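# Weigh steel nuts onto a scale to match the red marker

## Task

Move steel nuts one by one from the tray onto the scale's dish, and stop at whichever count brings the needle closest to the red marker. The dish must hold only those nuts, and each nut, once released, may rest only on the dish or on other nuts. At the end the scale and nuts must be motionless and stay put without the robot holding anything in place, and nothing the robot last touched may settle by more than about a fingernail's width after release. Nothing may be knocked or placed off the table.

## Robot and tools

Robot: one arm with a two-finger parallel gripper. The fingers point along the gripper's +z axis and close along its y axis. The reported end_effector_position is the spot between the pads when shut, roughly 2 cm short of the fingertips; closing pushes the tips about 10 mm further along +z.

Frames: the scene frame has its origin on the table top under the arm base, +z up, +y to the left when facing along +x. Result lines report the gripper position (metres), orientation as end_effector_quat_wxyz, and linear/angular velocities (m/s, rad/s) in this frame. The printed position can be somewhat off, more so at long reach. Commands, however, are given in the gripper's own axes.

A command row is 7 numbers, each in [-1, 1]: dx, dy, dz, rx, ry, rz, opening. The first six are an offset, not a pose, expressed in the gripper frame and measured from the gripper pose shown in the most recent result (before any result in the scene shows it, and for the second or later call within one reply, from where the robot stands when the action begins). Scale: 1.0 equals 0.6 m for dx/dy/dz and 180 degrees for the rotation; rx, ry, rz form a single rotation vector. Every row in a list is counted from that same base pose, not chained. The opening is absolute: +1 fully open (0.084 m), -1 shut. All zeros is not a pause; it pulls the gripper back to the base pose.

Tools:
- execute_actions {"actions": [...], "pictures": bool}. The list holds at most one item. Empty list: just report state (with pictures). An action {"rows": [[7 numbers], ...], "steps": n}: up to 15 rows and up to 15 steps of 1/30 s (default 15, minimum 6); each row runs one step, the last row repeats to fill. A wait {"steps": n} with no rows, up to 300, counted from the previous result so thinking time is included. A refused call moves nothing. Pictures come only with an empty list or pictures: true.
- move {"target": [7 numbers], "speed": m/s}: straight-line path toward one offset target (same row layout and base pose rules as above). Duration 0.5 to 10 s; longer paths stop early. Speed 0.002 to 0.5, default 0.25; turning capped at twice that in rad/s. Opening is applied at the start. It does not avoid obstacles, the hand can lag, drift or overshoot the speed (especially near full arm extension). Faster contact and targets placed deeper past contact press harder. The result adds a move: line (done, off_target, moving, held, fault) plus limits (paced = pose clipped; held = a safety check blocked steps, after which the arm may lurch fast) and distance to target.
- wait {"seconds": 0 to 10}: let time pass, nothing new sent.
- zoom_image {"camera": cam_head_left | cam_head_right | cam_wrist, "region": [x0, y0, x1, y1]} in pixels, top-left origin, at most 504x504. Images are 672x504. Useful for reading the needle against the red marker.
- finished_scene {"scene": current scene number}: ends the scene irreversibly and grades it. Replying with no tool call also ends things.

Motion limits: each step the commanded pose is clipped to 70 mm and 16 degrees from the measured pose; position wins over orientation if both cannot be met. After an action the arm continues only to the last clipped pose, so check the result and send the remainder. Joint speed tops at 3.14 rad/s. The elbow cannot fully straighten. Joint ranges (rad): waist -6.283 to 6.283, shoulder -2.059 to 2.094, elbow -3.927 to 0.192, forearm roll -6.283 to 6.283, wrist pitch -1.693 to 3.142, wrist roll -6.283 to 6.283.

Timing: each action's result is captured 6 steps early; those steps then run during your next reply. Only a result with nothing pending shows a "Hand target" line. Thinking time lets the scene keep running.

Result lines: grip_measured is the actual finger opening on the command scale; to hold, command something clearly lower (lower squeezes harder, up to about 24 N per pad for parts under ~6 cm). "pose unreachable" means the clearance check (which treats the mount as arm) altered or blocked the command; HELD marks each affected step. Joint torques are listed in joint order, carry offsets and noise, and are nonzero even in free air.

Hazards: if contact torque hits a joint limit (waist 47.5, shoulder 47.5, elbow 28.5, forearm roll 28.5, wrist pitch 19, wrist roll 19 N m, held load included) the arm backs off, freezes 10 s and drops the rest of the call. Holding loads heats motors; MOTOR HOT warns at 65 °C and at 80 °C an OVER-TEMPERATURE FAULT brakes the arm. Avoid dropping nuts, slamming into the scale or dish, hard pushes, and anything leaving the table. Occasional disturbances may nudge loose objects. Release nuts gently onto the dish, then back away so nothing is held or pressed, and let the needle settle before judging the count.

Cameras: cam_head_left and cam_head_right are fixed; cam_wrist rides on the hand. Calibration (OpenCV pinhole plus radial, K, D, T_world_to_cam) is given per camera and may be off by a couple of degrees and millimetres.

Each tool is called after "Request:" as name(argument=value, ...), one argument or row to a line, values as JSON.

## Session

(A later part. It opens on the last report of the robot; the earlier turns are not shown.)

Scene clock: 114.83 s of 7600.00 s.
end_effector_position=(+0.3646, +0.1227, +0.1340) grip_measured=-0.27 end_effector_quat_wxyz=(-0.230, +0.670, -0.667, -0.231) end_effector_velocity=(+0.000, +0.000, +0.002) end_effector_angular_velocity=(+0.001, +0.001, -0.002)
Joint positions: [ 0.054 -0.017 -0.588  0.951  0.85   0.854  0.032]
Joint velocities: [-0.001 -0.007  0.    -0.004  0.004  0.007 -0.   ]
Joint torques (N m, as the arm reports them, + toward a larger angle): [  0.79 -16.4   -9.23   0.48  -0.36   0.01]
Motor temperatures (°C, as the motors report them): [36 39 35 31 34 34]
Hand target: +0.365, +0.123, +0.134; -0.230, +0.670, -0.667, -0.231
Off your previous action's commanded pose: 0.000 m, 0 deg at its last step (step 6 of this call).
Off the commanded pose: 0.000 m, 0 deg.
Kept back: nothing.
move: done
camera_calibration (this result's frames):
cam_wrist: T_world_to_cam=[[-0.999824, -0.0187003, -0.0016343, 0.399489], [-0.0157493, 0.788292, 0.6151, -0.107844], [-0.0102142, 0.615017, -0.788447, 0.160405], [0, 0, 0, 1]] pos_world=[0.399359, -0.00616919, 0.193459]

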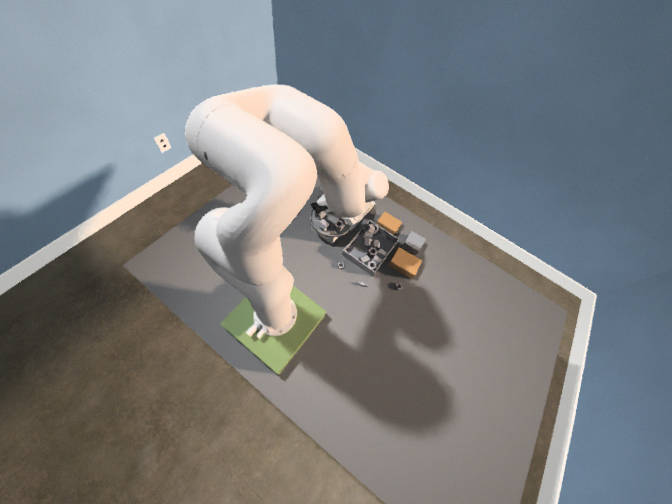

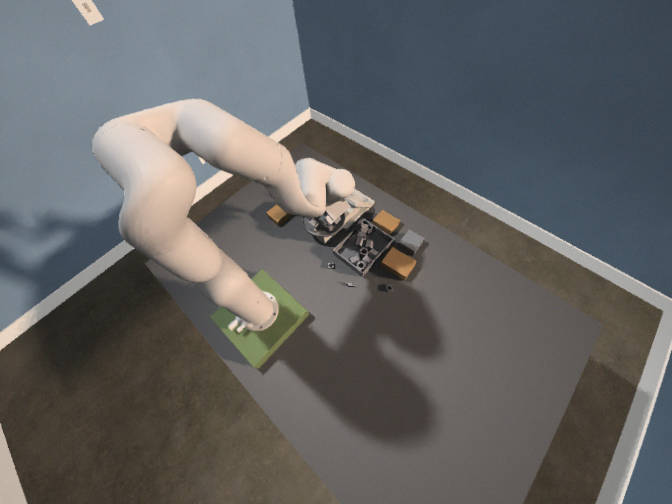

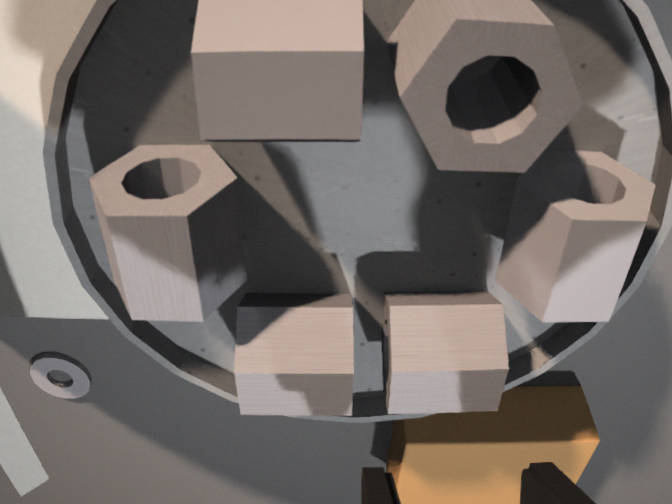

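Request:
move(
  target=[0.3172,0.0277,-0.1972,0.0975,0,0.1248,-0.2],
  speed=0.3,
)

Request:
move(
  target=[0.041,0,0.0525,0,0,0,-0.2],
  speed=0.12,
)

Scene clock: 116.97 s of 7600.00 s.
end_effector_position=(+0.3483, -0.0989, +0.1097) grip_measured=-0.21 end_effector_quat_wxyz=(+0.280, -0.485, +0.811, +0.168) end_effector_velocity=(+0.000, -0.002, +0.000) end_effector_angular_velocity=(-0.000, -0.001, -0.006)
Joint positions: [-0.571  0.029 -0.568  0.928  0.869  0.725  0.035]
Joint velocities: [-0.005  0.002 -0.003  0.001 -0.    -0.    -0.   ]
Joint torques (N m, as the arm reports them, + toward a larger angle): [  1.24 -17.03  -8.5    0.49  -0.33  -0.03]
Motor temperatures (°C, as the motors report them): [36 39 35 31 34 34]
Hand target: +0.348, -0.099, +0.110; +0.280, -0.485, +0.811, +0.168
Off the commanded pose: 0.001 m, 0 deg.
Kept back: nothing.
move: done
camera_calibration (this result's frames):
cam_wrist: T_world_to_cam=[[-0.887949, 0.459941, -0.000241194, 0.387327], [0.361966, 0.699124, 0.616609, -0.0590782], [0.283772, 0.54743, -0.78727, 0.168177], [0, 0, 0, 1]] pos_world=[0.317587, -0.22891, 0.168922]

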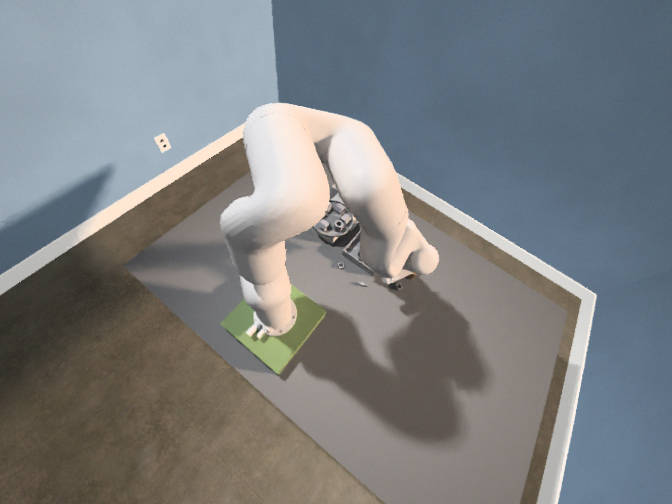

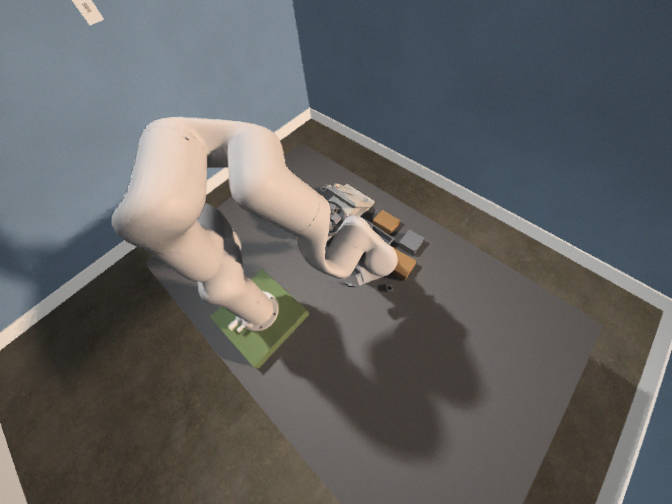

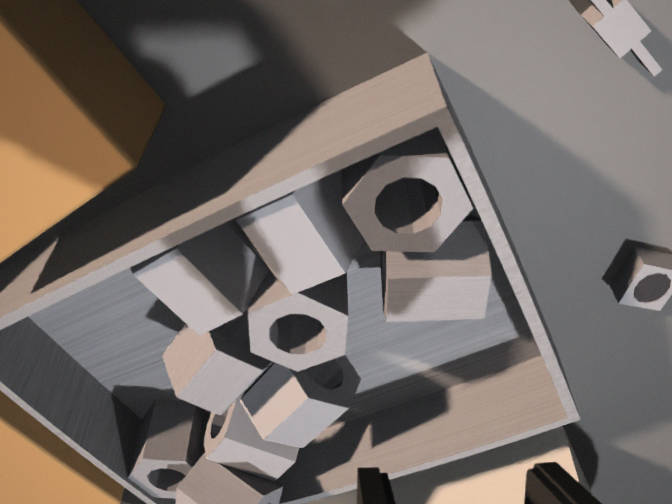

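Scene clock: 117.83 s of 7600.00 s.
end_effector_position=(+0.3485, -0.0989, +0.0702) grip_measured=-0.21 end_effector_quat_wxyz=(+0.280, -0.485, +0.811, +0.168) end_effector_velocity=(-0.000, +0.000, -0.003) end_effector_angular_velocity=(+0.001, +0.001, +0.001)
Joint positions: [-0.555  0.162 -0.588  1.023  0.8    0.606  0.035]
Joint velocities: [ 0.001  0.01  -0.002  0.006 -0.003 -0.009  0.   ]
Joint torques (N m, as the arm reports them, + toward a larger angle): [  0.78 -17.76  -7.42   0.43  -0.01  -0.05]
Motor temperatures (°C, as the motors report them): [36 39 35 31 34 34]
Hand target: +0.348, -0.099, +0.070; +0.280, -0.485, +0.811, +0.168
Off the commanded pose: 0.000 m, 0 deg.
Kept back: nothing.
move: done
camera_calibration (this result's frames):
cam_wrist: T_world_to_cam=[[-0.888013, 0.459819, -0.00065582, 0.387437], [0.361648, 0.699303, 0.616593, -0.034666], [0.283979, 0.547305, -0.787282, 0.136895], [0, 0, 0, 1]] pos_world=[0.31771, -0.228832, 0.129404]

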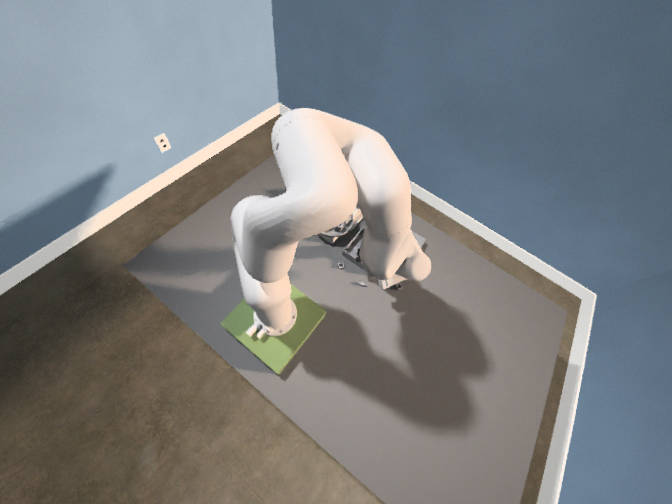

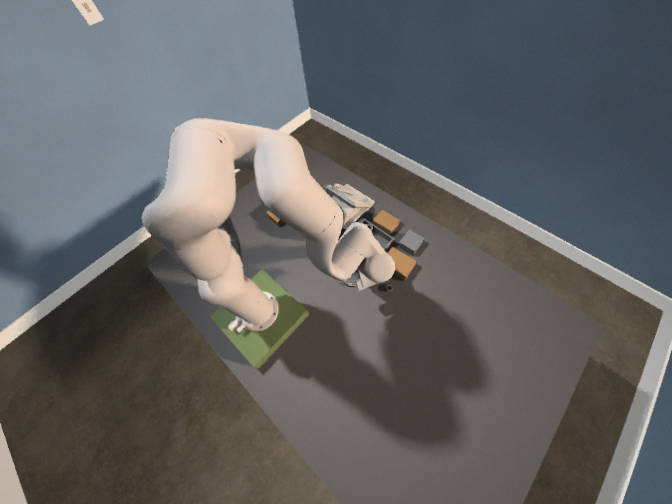

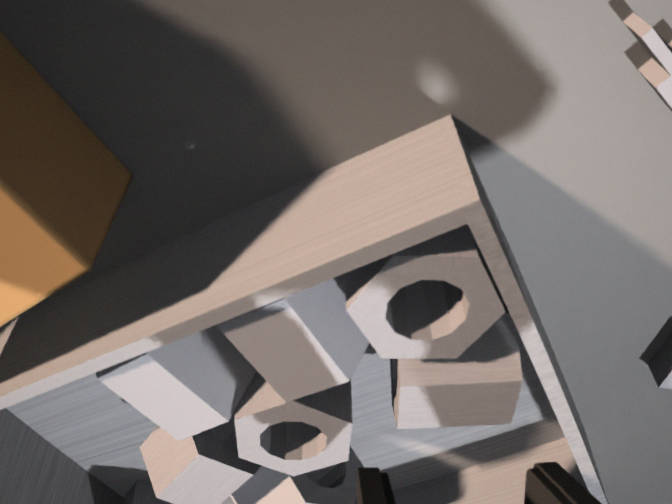

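Request:
move(
  target=[-0.0062,-0.0017,0.0218,0,0.2111,0,-0.21],
  speed=0.4,
)

Scene clock: 120.37 s of 7600.00 s.
end_effector_position=(+0.3546, -0.0902, +0.0622) grip_measured=-0.23 end_effector_quat_wxyz=(+0.001, -0.514, +0.858, +0.001) end_effector_velocity=(+0.000, +0.000, +0.000) end_effector_angular_velocity=(-0.008, +0.008, -0.002)
Joint positions: [-0.222  0.084 -0.509 -0.006  0.422  1.819  0.034]
Joint velocities: [ 0.003  0.001 -0.005 -0.024  0.009  0.027 -0.   ]
Joint torques (N m, as the arm reports them, + toward a larger angle): [  1.   -17.27  -7.99   0.34  -1.89   0.09]
Motor temperatures (°C, as the motors report them): [36 39 35 31 34 34]
Hand target: +0.355, -0.090, +0.062; +0.000, -0.514, +0.858, +0.001
Off the commanded pose: 0.001 m, 0 deg.
Kept back: nothing.
move: done
camera_calibration (this result's frames):
cam_wrist: T_world_to_cam=[[-0.886962, 0.461756, 0.00892741, 0.388045], [0.461784, 0.886992, 0.00115089, -0.0183251], [-0.00738711, 0.00514333, -0.999959, 0.19173], [0, 0, 0, 1]] pos_world=[0.354059, -0.163914, 0.188279]

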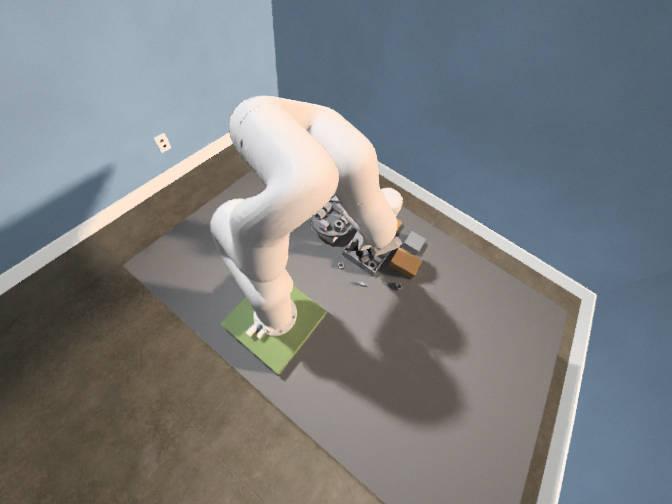

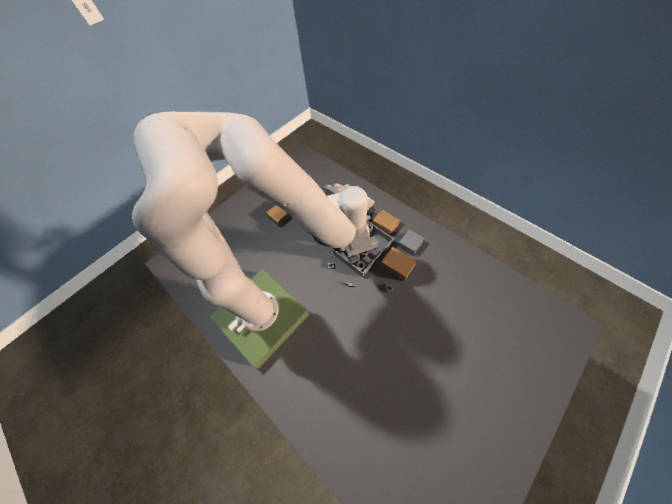

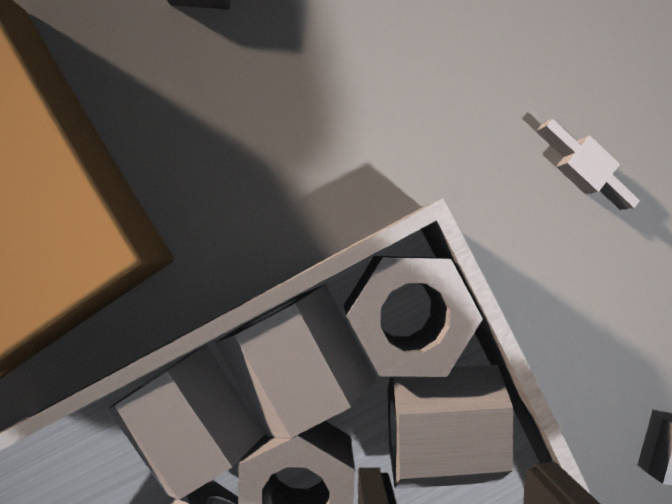

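Request:
zoom_image(
  camera="cam_wrist",
  region=[340,340,640,504],
)

Region (340, 340, 640, 504) of cam_wrist's 672x504 image, scaled by 1.680, with more detail than that image has; it fills the top 276 rows of this view, and the rest is white.

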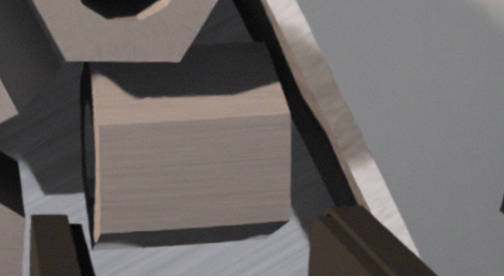

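Request:
move(
  target=[-0.0025,0,0.0115,0,0,-0.011,-0.24],
  speed=0.04,
)

Request:
zoom_image(
  camera="cam_wrist",
  region=[320,340,620,504],
)

Scene clock: 121.97 s of 7600.00 s.
end_effector_position=(+0.3553, -0.0888, +0.0554) grip_measured=-0.26 end_effector_quat_wxyz=(+0.001, -0.528, +0.849, +0.001) end_effector_velocity=(+0.003, -0.001, +0.000) end_effector_angular_velocity=(-0.002, -0.008, +0.010)
Joint positions: [-0.218  0.109 -0.511 -0.006  0.4    1.79   0.033]
Joint velocities: [-0.001  0.004 -0.003 -0.    -0.009 -0.011 -0.   ]
Joint torques (N m, as the arm reports them, + toward a larger angle): [  0.56 -18.    -8.16   0.31  -1.94  -0.05]
Motor temperatures (°C, as the motors report them): [36 39 35 31 34 34]
Hand target: +0.355, -0.089, +0.055; +0.001, -0.529, +0.849, +0.001
Off the commanded pose: 0.000 m, 0 deg.
Kept back: nothing.
move: done
camera_calibration (this result's frames):
cam_wrist: T_world_to_cam=[[-0.902079, 0.431479, 0.00889, 0.39079], [0.431505, 0.90211, 0.00111304, -0.00771415], [-0.0075395, 0.00484013, -0.99996, 0.185008], [0, 0, 0, 1]] pos_world=[0.357247, -0.162554, 0.181535]

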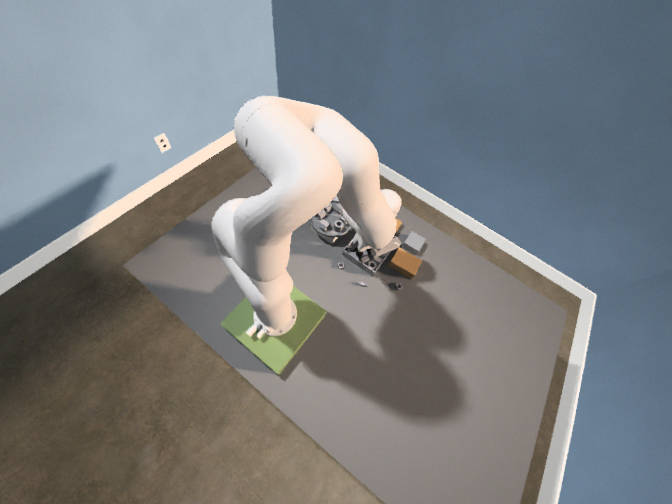

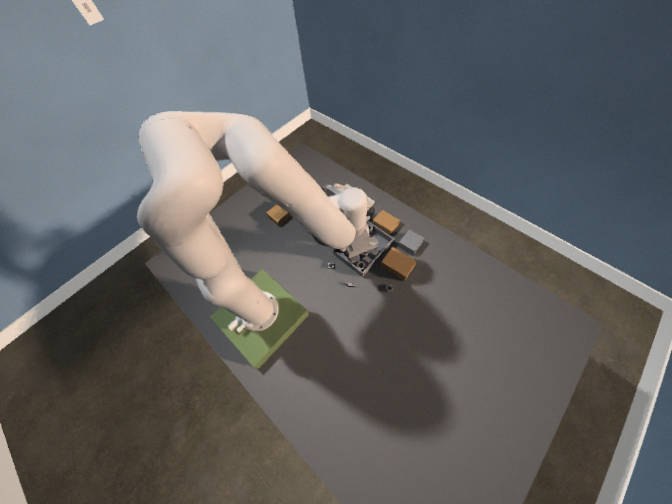

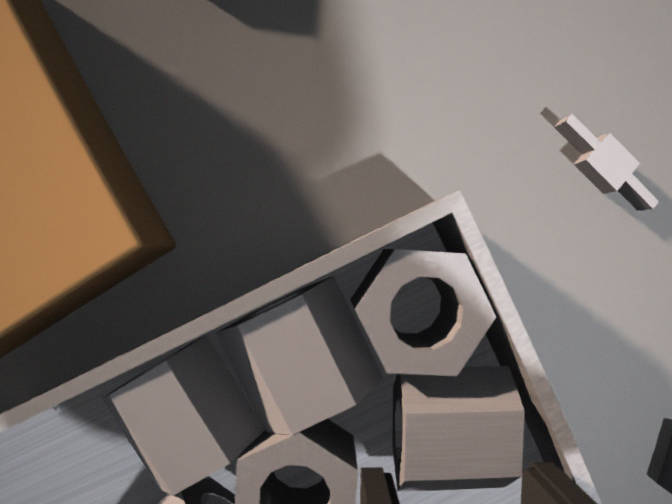

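Region (320, 340, 620, 504) of cam_wrist's 672x504 image, scaled by 1.680, with more detail than that image has; it fills the top 276 rows of this view, and the rest is white.

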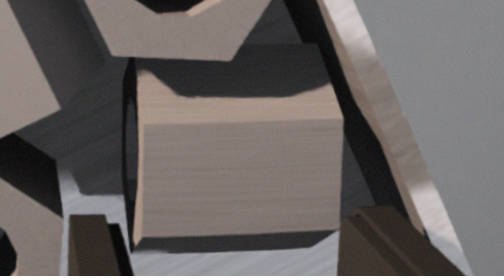

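Request:
move(
  target=[0,0.0028,0.0,0,0,0,-0.24],
  speed=0.03,
)

Request:
move(
  target=[0,0,0.015,0,0,0,-0.24],
  speed=0.03,
)

Scene clock: 122.93 s of 7600.00 s.
end_effector_position=(+0.3538, -0.0881, +0.0554) grip_measured=-0.26 end_effector_quat_wxyz=(+0.001, -0.528, +0.849, +0.001) end_effector_velocity=(-0.000, +0.000, -0.000) end_effector_angular_velocity=(-0.000, -0.001, -0.002)
Joint positions: [-0.217  0.105 -0.505 -0.006  0.398  1.791  0.033]
Joint velocities: [ 0.    -0.001  0.001  0.    -0.002  0.001 -0.   ]
Joint torques (N m, as the arm reports them, + toward a larger angle): [  0.87 -17.    -7.74   0.51  -2.02  -0.09]
Motor temperatures (°C, as the motors report them): [36 39 35 31 34 34]
Hand target: +0.354, -0.088, +0.055; +0.001, -0.528, +0.849, +0.001
Off the commanded pose: 0.000 m, 0 deg.
Kept back: nothing.
move: done
camera_calibration (this result's frames):
cam_wrist: T_world_to_cam=[[-0.902088, 0.431461, 0.00888756, 0.389155], [0.431487, 0.902119, 0.00111771, -0.00773338], [-0.00753538, 0.00484313, -0.99996, 0.18499], [0, 0, 0, 1]] pos_world=[0.355783, -0.161825, 0.181533]

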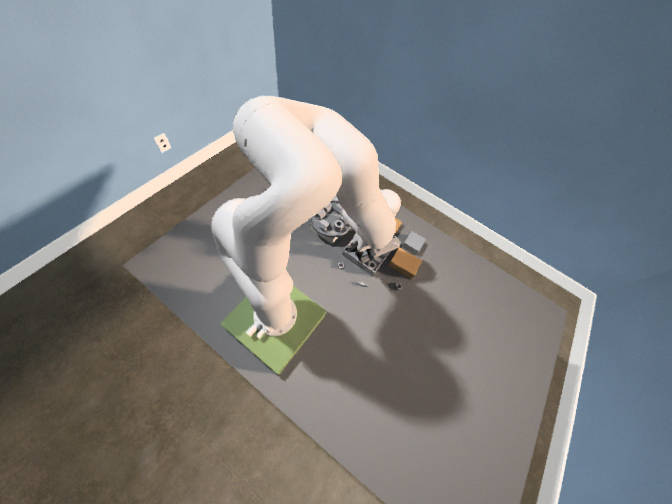

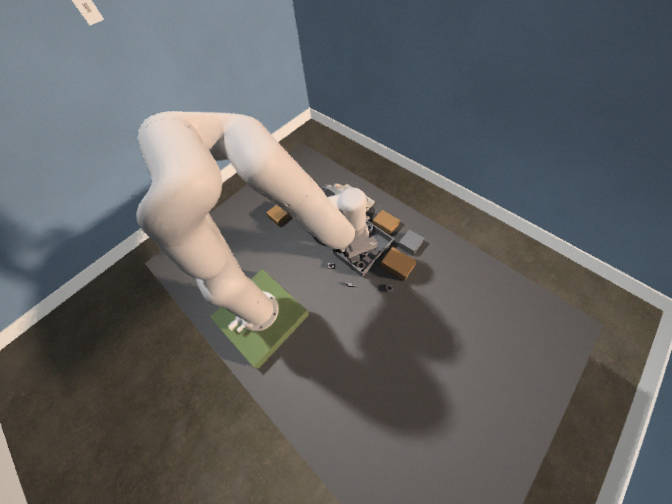

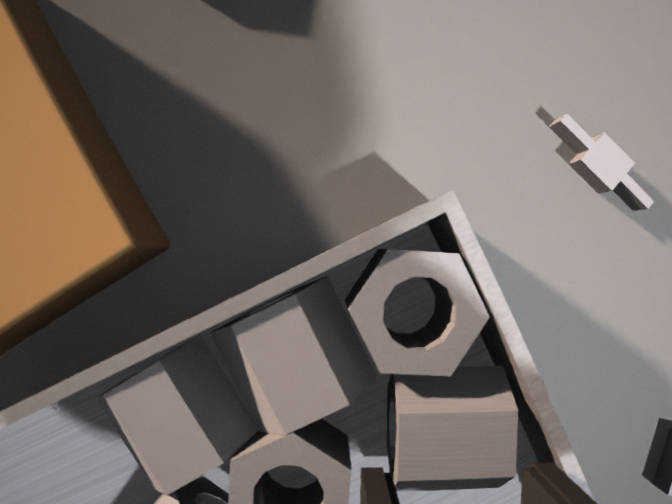

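Scene clock: 123.67 s of 7600.00 s.
end_effector_position=(+0.3538, -0.0881, +0.0466) grip_measured=-0.26 end_effector_quat_wxyz=(+0.001, -0.528, +0.849, +0.001) end_effector_velocity=(+0.001, -0.001, -0.001) end_effector_angular_velocity=(-0.000, -0.003, -0.003)
Joint positions: [-0.217  0.136 -0.507 -0.006  0.368  1.791  0.033]
Joint velocities: [-0.001  0.005 -0.001  0.002 -0.007  0.001 -0.   ]
Joint torques (N m, as the arm reports them, + toward a larger angle): [  0.68 -17.93  -7.69   0.31  -1.98  -0.05]
Motor temperatures (°C, as the motors report them): [36 39 35 31 34 34]
Hand target: +0.354, -0.088, +0.046; +0.001, -0.528, +0.849, +0.001
Off the commanded pose: 0.000 m, 0 deg.
Kept back: nothing.
move: done
camera_calibration (this result's frames):
cam_wrist: T_world_to_cam=[[-0.902098, 0.431439, 0.0089617, 0.389202], [0.431465, 0.902129, 0.00116496, -0.00775874], [-0.007582, 0.00491757, -0.999959, 0.176206], [0, 0, 0, 1]] pos_world=[0.355782, -0.161784, 0.17272]

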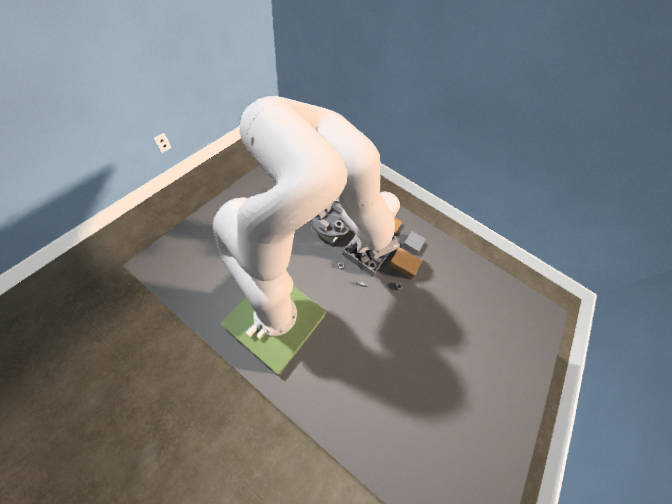

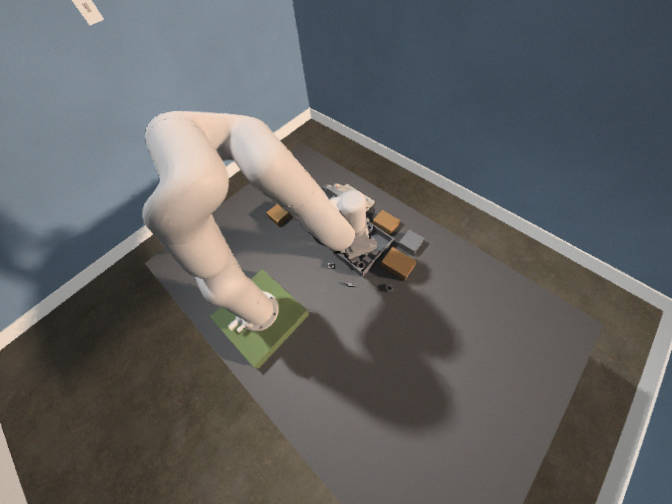

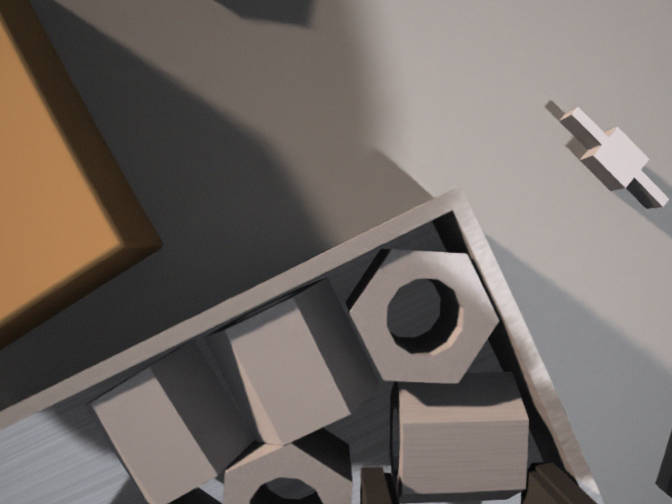

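Request:
move(
  target=[0.001,0,0.0185,0,0,0,-0.27],
  speed=0.03,
)

Scene clock: 124.63 s of 7600.00 s.
end_effector_position=(+0.3587, -0.0898, +0.0406) grip_measured=-0.29 end_effector_quat_wxyz=(+0.006, -0.528, +0.849, -0.005) end_effector_velocity=(-0.004, +0.001, -0.001) end_effector_angular_velocity=(-0.000, -0.000, +0.001)
Joint positions: [-0.219  0.165 -0.513 -0.007  0.329  1.79   0.031]
Joint velocities: [-0.001 -0.004  0.013 -0.    -0.009 -0.002  0.001]
Joint torques (N m, as the arm reports them, + toward a larger angle): [ 0.09  5.32 -0.66  0.52  1.09 -0.18]
Motor temperatures (°C, as the motors report them): [36 39 35 31 34 34]
Hand target: +0.353, -0.089, +0.036; +0.001, -0.528, +0.849, +0.001
Off the commanded pose: 0.007 m, 1 deg.
Kept back: nothing.
move: off_target
camera_calibration (this result's frames):
cam_wrist: T_world_to_cam=[[-0.902171, 0.431333, -0.00632411, 0.395095], [0.431312, 0.902192, 0.00436377, -0.00840279], [0.0075878, 0.0012092, -0.99997, 0.164495], [0, 0, 0, 1]] pos_world=[0.35882, -0.163035, 0.167026]

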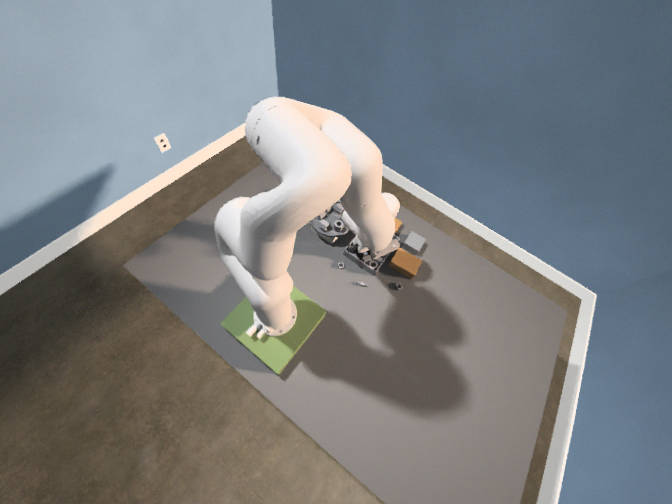

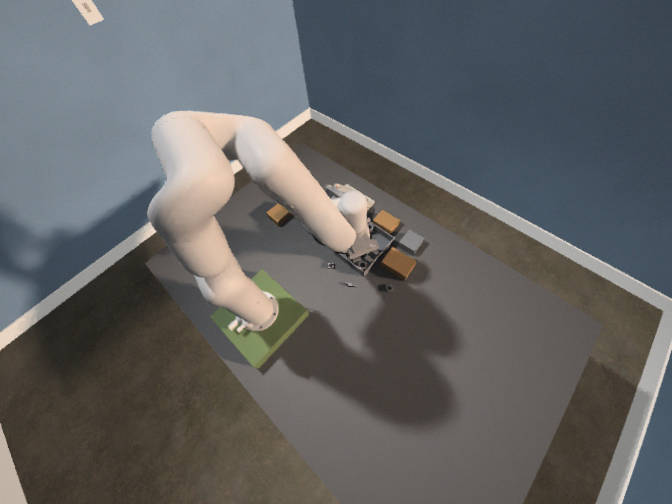

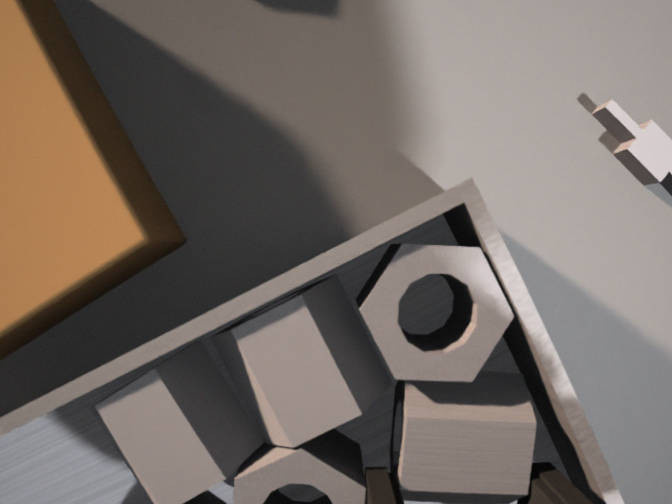

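Pressing hard — back off.

Request:
move(
  target=[0,0.003,-0.005,0,0,0,-0.27],
  speed=0.03,
)

Scene clock: 125.57 s of 7600.00 s.
end_effector_position=(+0.3557, -0.0886, +0.0424) grip_measured=-0.28 end_effector_quat_wxyz=(+0.005, -0.528, +0.849, -0.003) end_effector_velocity=(-0.000, -0.000, +0.001) end_effector_angular_velocity=(+0.000, -0.001, -0.002)
Joint positions: [-0.217  0.152 -0.505 -0.007  0.338  1.791  0.032]
Joint velocities: [-0.001 -0.005  0.002  0.001  0.002  0.    -0.   ]
Joint torques (N m, as the arm reports them, + toward a larger angle): [-0.48 -8.24 -2.56  0.62  1.47  0.05]
Motor temperatures (°C, as the motors report them): [36 39 35 31 34 34]
Hand target: +0.357, -0.089, +0.044; +0.006, -0.528, +0.849, -0.005
Off the commanded pose: 0.002 m, 0 deg.
Kept back: nothing.
move: done
camera_calibration (this result's frames):
cam_wrist: T_world_to_cam=[[-0.902279, 0.431146, -0.0024795, 0.391695], [0.431137, 0.902279, 0.00355586, -0.00806802], [0.0037703, 0.00213937, -0.999991, 0.16775], [0, 0, 0, 1]] pos_world=[0.356264, -0.161957, 0.168748]

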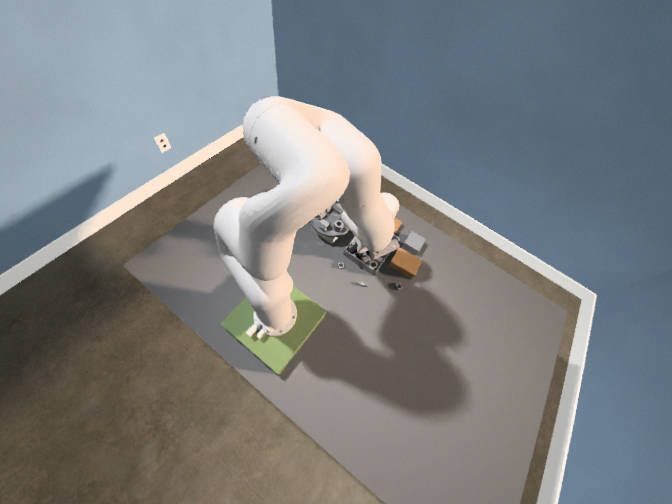

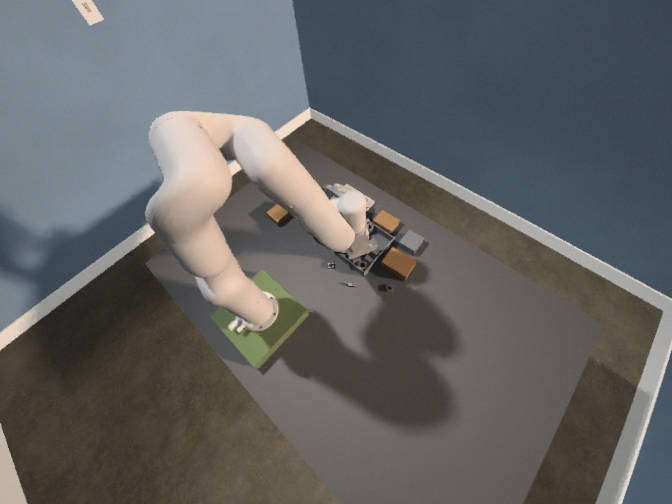

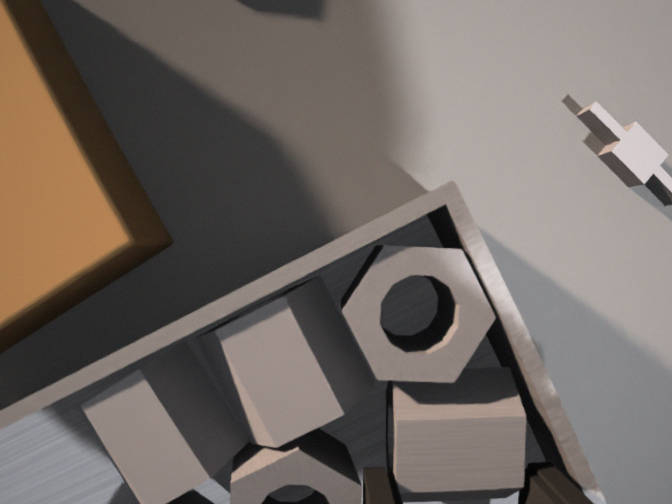

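Request:
move(
  target=[0,-0.001,-0.005,0,0,0,-0.27],
  speed=0.03,
)

Request:
zoom_image(
  camera="cam_wrist",
  region=[320,340,620,504],
)

Scene clock: 126.50 s of 7600.00 s.
end_effector_position=(+0.3547, -0.0886, +0.0443) grip_measured=-0.29 end_effector_quat_wxyz=(+0.004, -0.528, +0.849, -0.002) end_effector_velocity=(+0.000, -0.001, +0.001) end_effector_angular_velocity=(+0.000, +0.000, -0.001)
Joint positions: [-0.218  0.145 -0.504 -0.007  0.349  1.79   0.032]
Joint velocities: [-0.001 -0.003 -0.001  0.001  0.005 -0.001  0.   ]
Joint torques (N m, as the arm reports them, + toward a larger angle): [  0.96 -16.28  -5.93   0.65  -0.73   0.01]
Motor temperatures (°C, as the motors report them): [36 39 35 31 34 34]
Hand target: +0.356, -0.089, +0.045; +0.005, -0.528, +0.849, -0.003
Off the commanded pose: 0.002 m, 0 deg.
Kept back: nothing.
move: done
camera_calibration (this result's frames):
cam_wrist: T_world_to_cam=[[-0.902145, 0.43143, 0.00142108, 0.390604], [0.431432, 0.902141, 0.0027437, -0.00774424], [-0.0000982993, 0.00308832, -0.999995, 0.171069], [0, 0, 0, 1]] pos_world=[0.355739, -0.16206, 0.170534]

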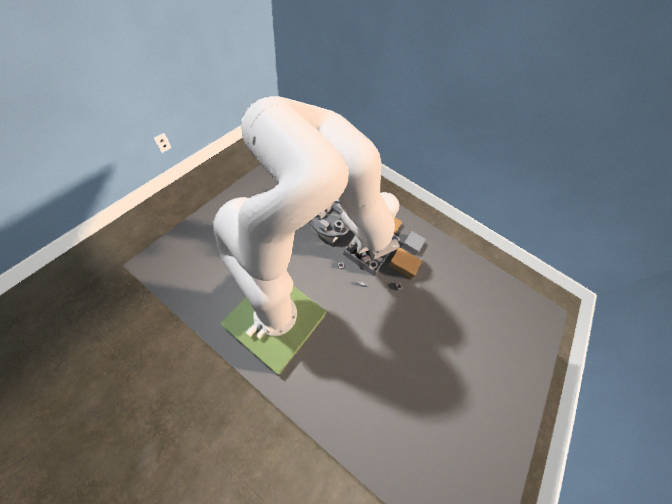

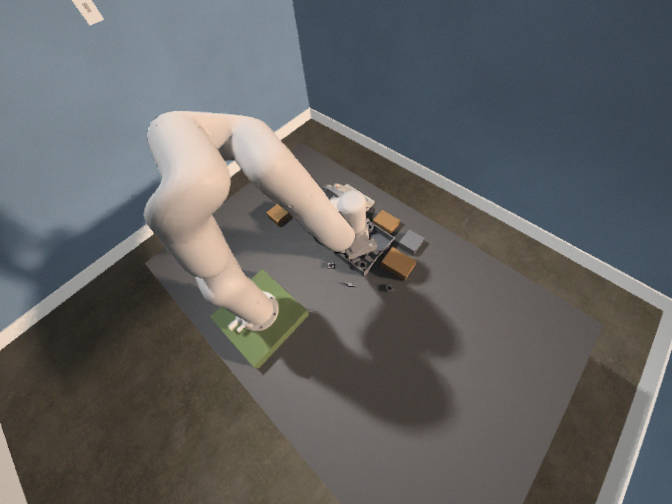

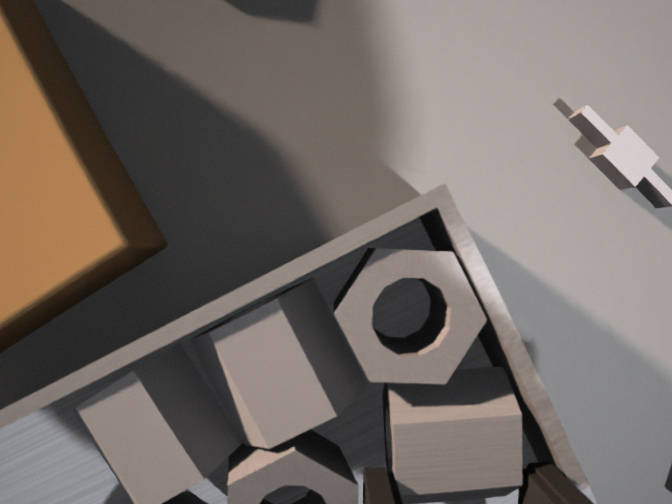

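Region (320, 340, 620, 504) of cam_wrist's 672x504 image, scaled by 1.680, with more detail than that image has; it fills the top 276 rows of this view, and the rest is white.

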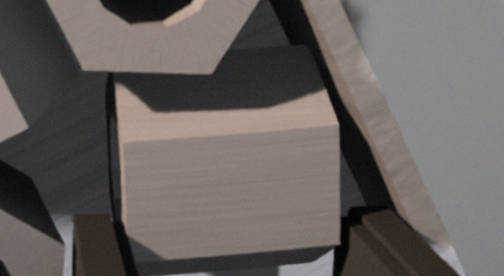

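Request:
execute_actions(
  actions=[
    {"rows":[[0,-0.002,-0.001,0,0,0,-0.3],[0,-0.003,-0.001,0,0,0,-0.33],[0,-0.003,-0.001,0,0,0,-0.36],[0,-0.003,-0.001,0,0,0,-0.45],[0,-0.003,-0.001,0,0,0,-0.6],[0,-0.003,-0.001,0,0,0,-0.7]],"steps":14},
  ],
)

Request:
move(
  target=[-0.012,0,-0.003,0,0,0,-0.7],
  speed=0.02,
)

Scene clock: 127.03 s of 7600.00 s.
end_effector_position=(+0.3557, -0.0892, +0.0447) grip_measured=-0.37 end_effector_quat_wxyz=(+0.003, -0.528, +0.849, -0.001) end_effector_velocity=(+0.001, -0.001, -0.001) end_effector_angular_velocity=(+0.000, +0.003, +0.001)
Joint positions: [-0.219  0.146 -0.509 -0.006  0.353  1.789  0.028]
Joint velocities: [-0.002  0.006 -0.007 -0.001  0.004 -0.002 -0.   ]
Joint torques (N m, as the arm reports them, + toward a larger angle): [  0.42 -17.07  -7.65   0.36  -1.87  -0.2 ]
Motor temperatures (°C, as the motors report them): [36 39 35 31 34 34]
Steps of this call (steps 1 to 8: nothing new was sent; steps 9 to 16: the first 8 steps of this action). Readings (end_effector_position):
9: (+0.3550, -0.0886, +0.0446)
10: (+0.3551, -0.0887, +0.0446)
12: (+0.3554, -0.0889, +0.0447)
16: the state above

Scene clock: 128.00 s of 7600.00 s.
end_effector_position=(+0.3591, -0.0830, +0.0465) grip_measured=-0.37 end_effector_quat_wxyz=(+0.003, -0.528, +0.849, -0.002) end_effector_velocity=(+0.001, +0.001, +0.000) end_effector_angular_velocity=(+0.000, +0.000, -0.002)
Joint positions: [-0.2    0.144 -0.515 -0.007  0.361  1.808  0.028]
Joint velocities: [ 0.003 -0.    -0.001  0.     0.002  0.006 -0.   ]
Joint torques (N m, as the arm reports them, + toward a larger angle): [  1.11 -17.94  -7.98   0.34  -2.06  -0.18]
Motor temperatures (°C, as the motors report them): [36 39 35 31 34 34]
Hand target: +0.359, -0.083, +0.047; +0.003, -0.528, +0.849, -0.002
Off your previous action's commanded pose: 0.000 m, 0 deg at its last step (step 6 of this call).
Off the commanded pose: 0.000 m, 0 deg.
Kept back: nothing.
move: done
camera_calibration (this result's frames):
cam_wrist: T_world_to_cam=[[-0.902133, 0.431452, 0.00210533, 0.39217], [0.431457, 0.90213, 0.00254904, -0.0146613], [-0.000799489, 0.00320794, -0.999995, 0.173549], [0, 0, 0, 1]] pos_world=[0.360254, -0.156533, 0.17276]

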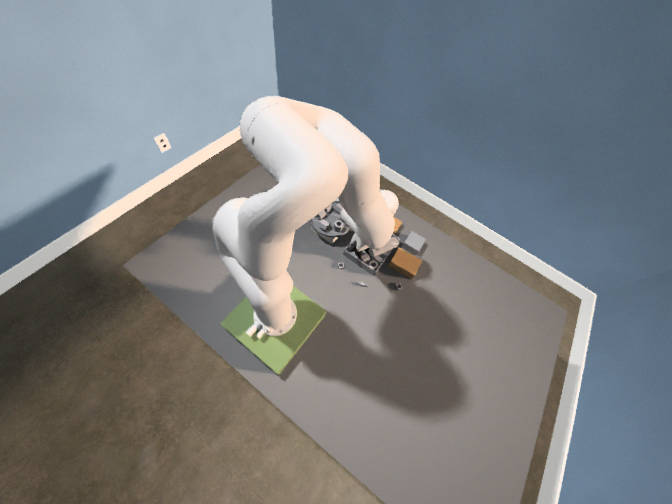

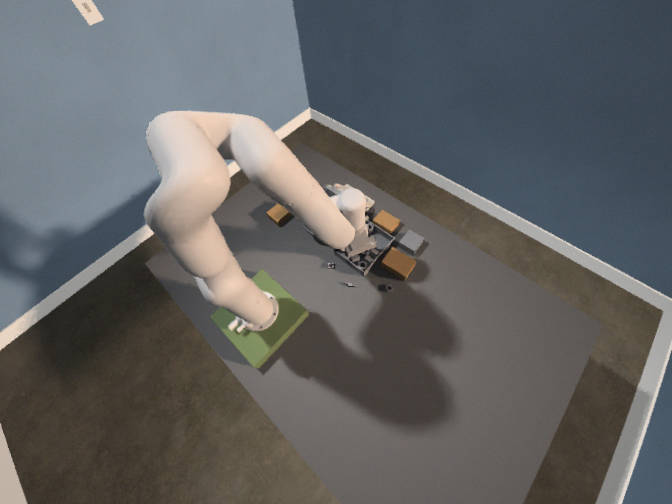

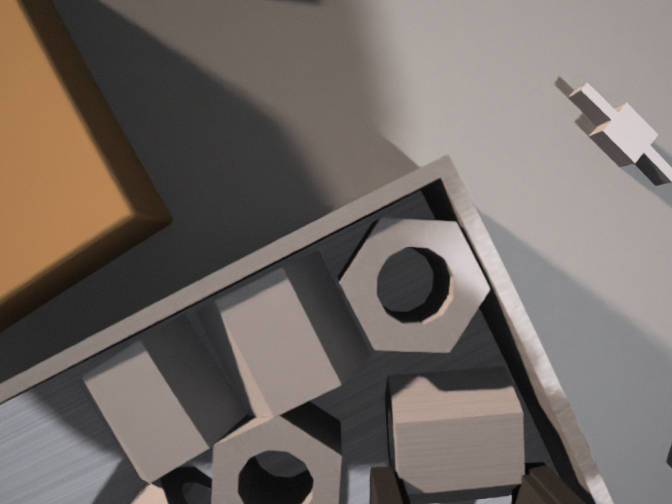

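Request:
execute_actions(
  actions=[
    {"rows":[[0,0,0.001,0,0,0,-0.7],[0,0,0.002,0,0,0,-0.7],[0,0,0.003,0,0,0,-0.7],[0,0,0.003,0,0,0,-0.7],[0,0,0.003,0,0,0,-0.7],[0,0,0.003,0,0,0,-0.5],[0,0,0.003,0,0,0,-0.4],[0,0,0.003,0,0,0,-0.34],[0,0,0.003,0,0,0,-0.3],[0,0,0.003,0,0,0,-0.27]],"steps":15},
  ],
)

Request:
move(
  target=[0.011,-0.0005,0,0,0,-0.01,-0.27],
  speed=0.02,
)

Request:
zoom_image(
  camera="cam_wrist",
  region=[320,340,620,504],
)

Scene clock: 128.53 s of 7600.00 s.
end_effector_position=(+0.3592, -0.0830, +0.0449) grip_measured=-0.37 end_effector_quat_wxyz=(+0.003, -0.528, +0.849, -0.002) end_effector_velocity=(+0.002, -0.000, -0.001) end_effector_angular_velocity=(-0.002, -0.005, +0.003)
Joint positions: [-0.2    0.15  -0.515 -0.007  0.356  1.808  0.028]
Joint velocities: [ 0.     0.007 -0.002 -0.002 -0.009 -0.     0.008]
Joint torques (N m, as the arm reports them, + toward a larger angle): [  0.9  -18.15  -7.63   0.54  -2.07  -0.02]
Motor temperatures (°C, as the motors report them): [36 39 35 31 34 34]
Steps of this call (steps 1 to 7: nothing new was sent; steps 8 to 16: the first 9 steps of this action). Readings (end_effector_position):
8: (+0.3592, -0.0829, +0.0465)
9: (+0.3592, -0.0829, +0.0465)
11: (+0.3593, -0.0830, +0.0460)
15: (+0.3591, -0.0830, +0.0450)
16: the state above

Scene clock: 129.87 s of 7600.00 s.
end_effector_position=(+0.3566, -0.0889, +0.0448) grip_measured=-0.29 end_effector_quat_wxyz=(+0.003, -0.541, +0.841, -0.002) end_effector_velocity=(+0.001, -0.001, +0.001) end_effector_angular_velocity=(-0.000, -0.004, +0.006)
Joint positions: [-0.218  0.148 -0.511 -0.007  0.354  1.76   0.032]
Joint velocities: [-0.003 -0.004  0.     0.003 -0.001 -0.012 -0.   ]
Joint torques (N m, as the arm reports them, + toward a larger angle): [  0.92 -17.64  -7.69   0.5   -1.81  -0.02]
Motor temperatures (°C, as the motors report them): [36 39 35 31 34 34]
Hand target: +0.357, -0.089, +0.045; +0.003, -0.542, +0.841, -0.002
Off your previous action's commanded pose: 0.000 m, 0 deg at its last step (step 6 of this call).
Off the commanded pose: 0.000 m, 0 deg.
Kept back: nothing.
move: done
camera_calibration (this result's frames):
cam_wrist: T_world_to_cam=[[-0.914977, 0.403503, 0.00166751, 0.394613], [0.403506, 0.914974, 0.0024126, 0.00288011], [-0.000552235, 0.00288033, -0.999996, 0.171718], [0, 0, 0, 1]] pos_world=[0.359994, -0.162357, 0.171052]

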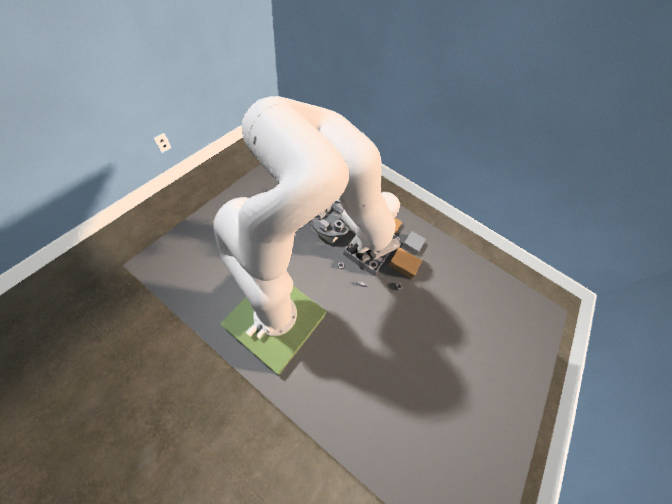

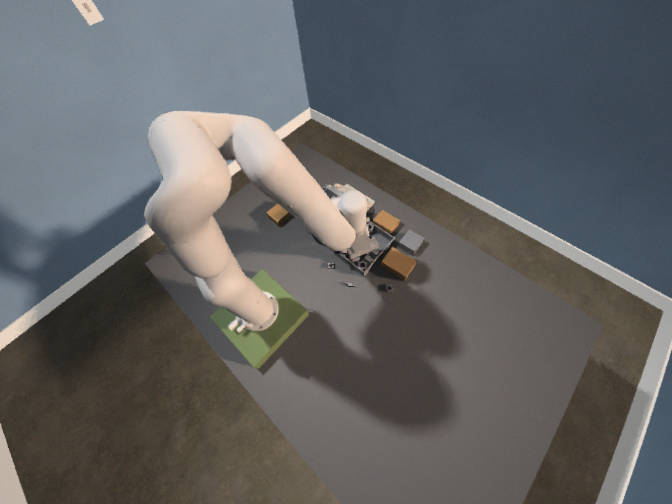

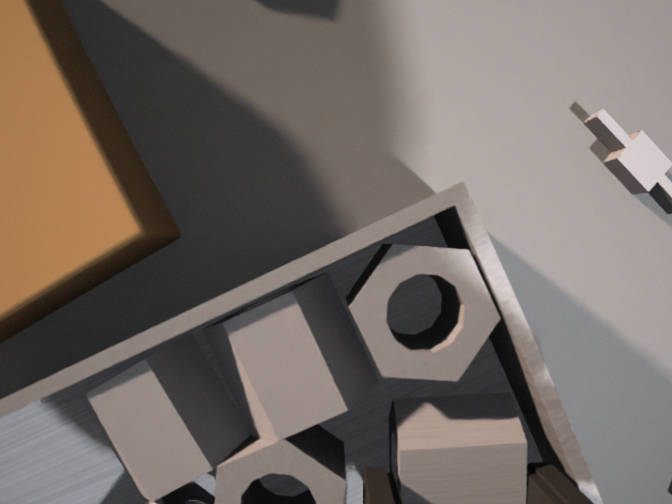

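Region (320, 340, 620, 504) of cam_wrist's 672x504 image, scaled by 1.680, with more detail than that image has; it fills the top 276 rows of this view, and the rest is white.

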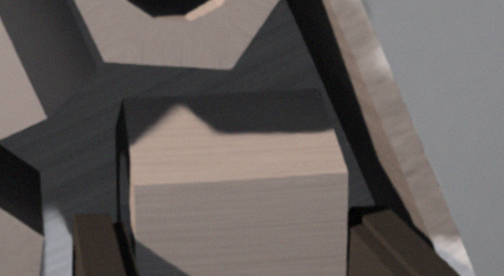

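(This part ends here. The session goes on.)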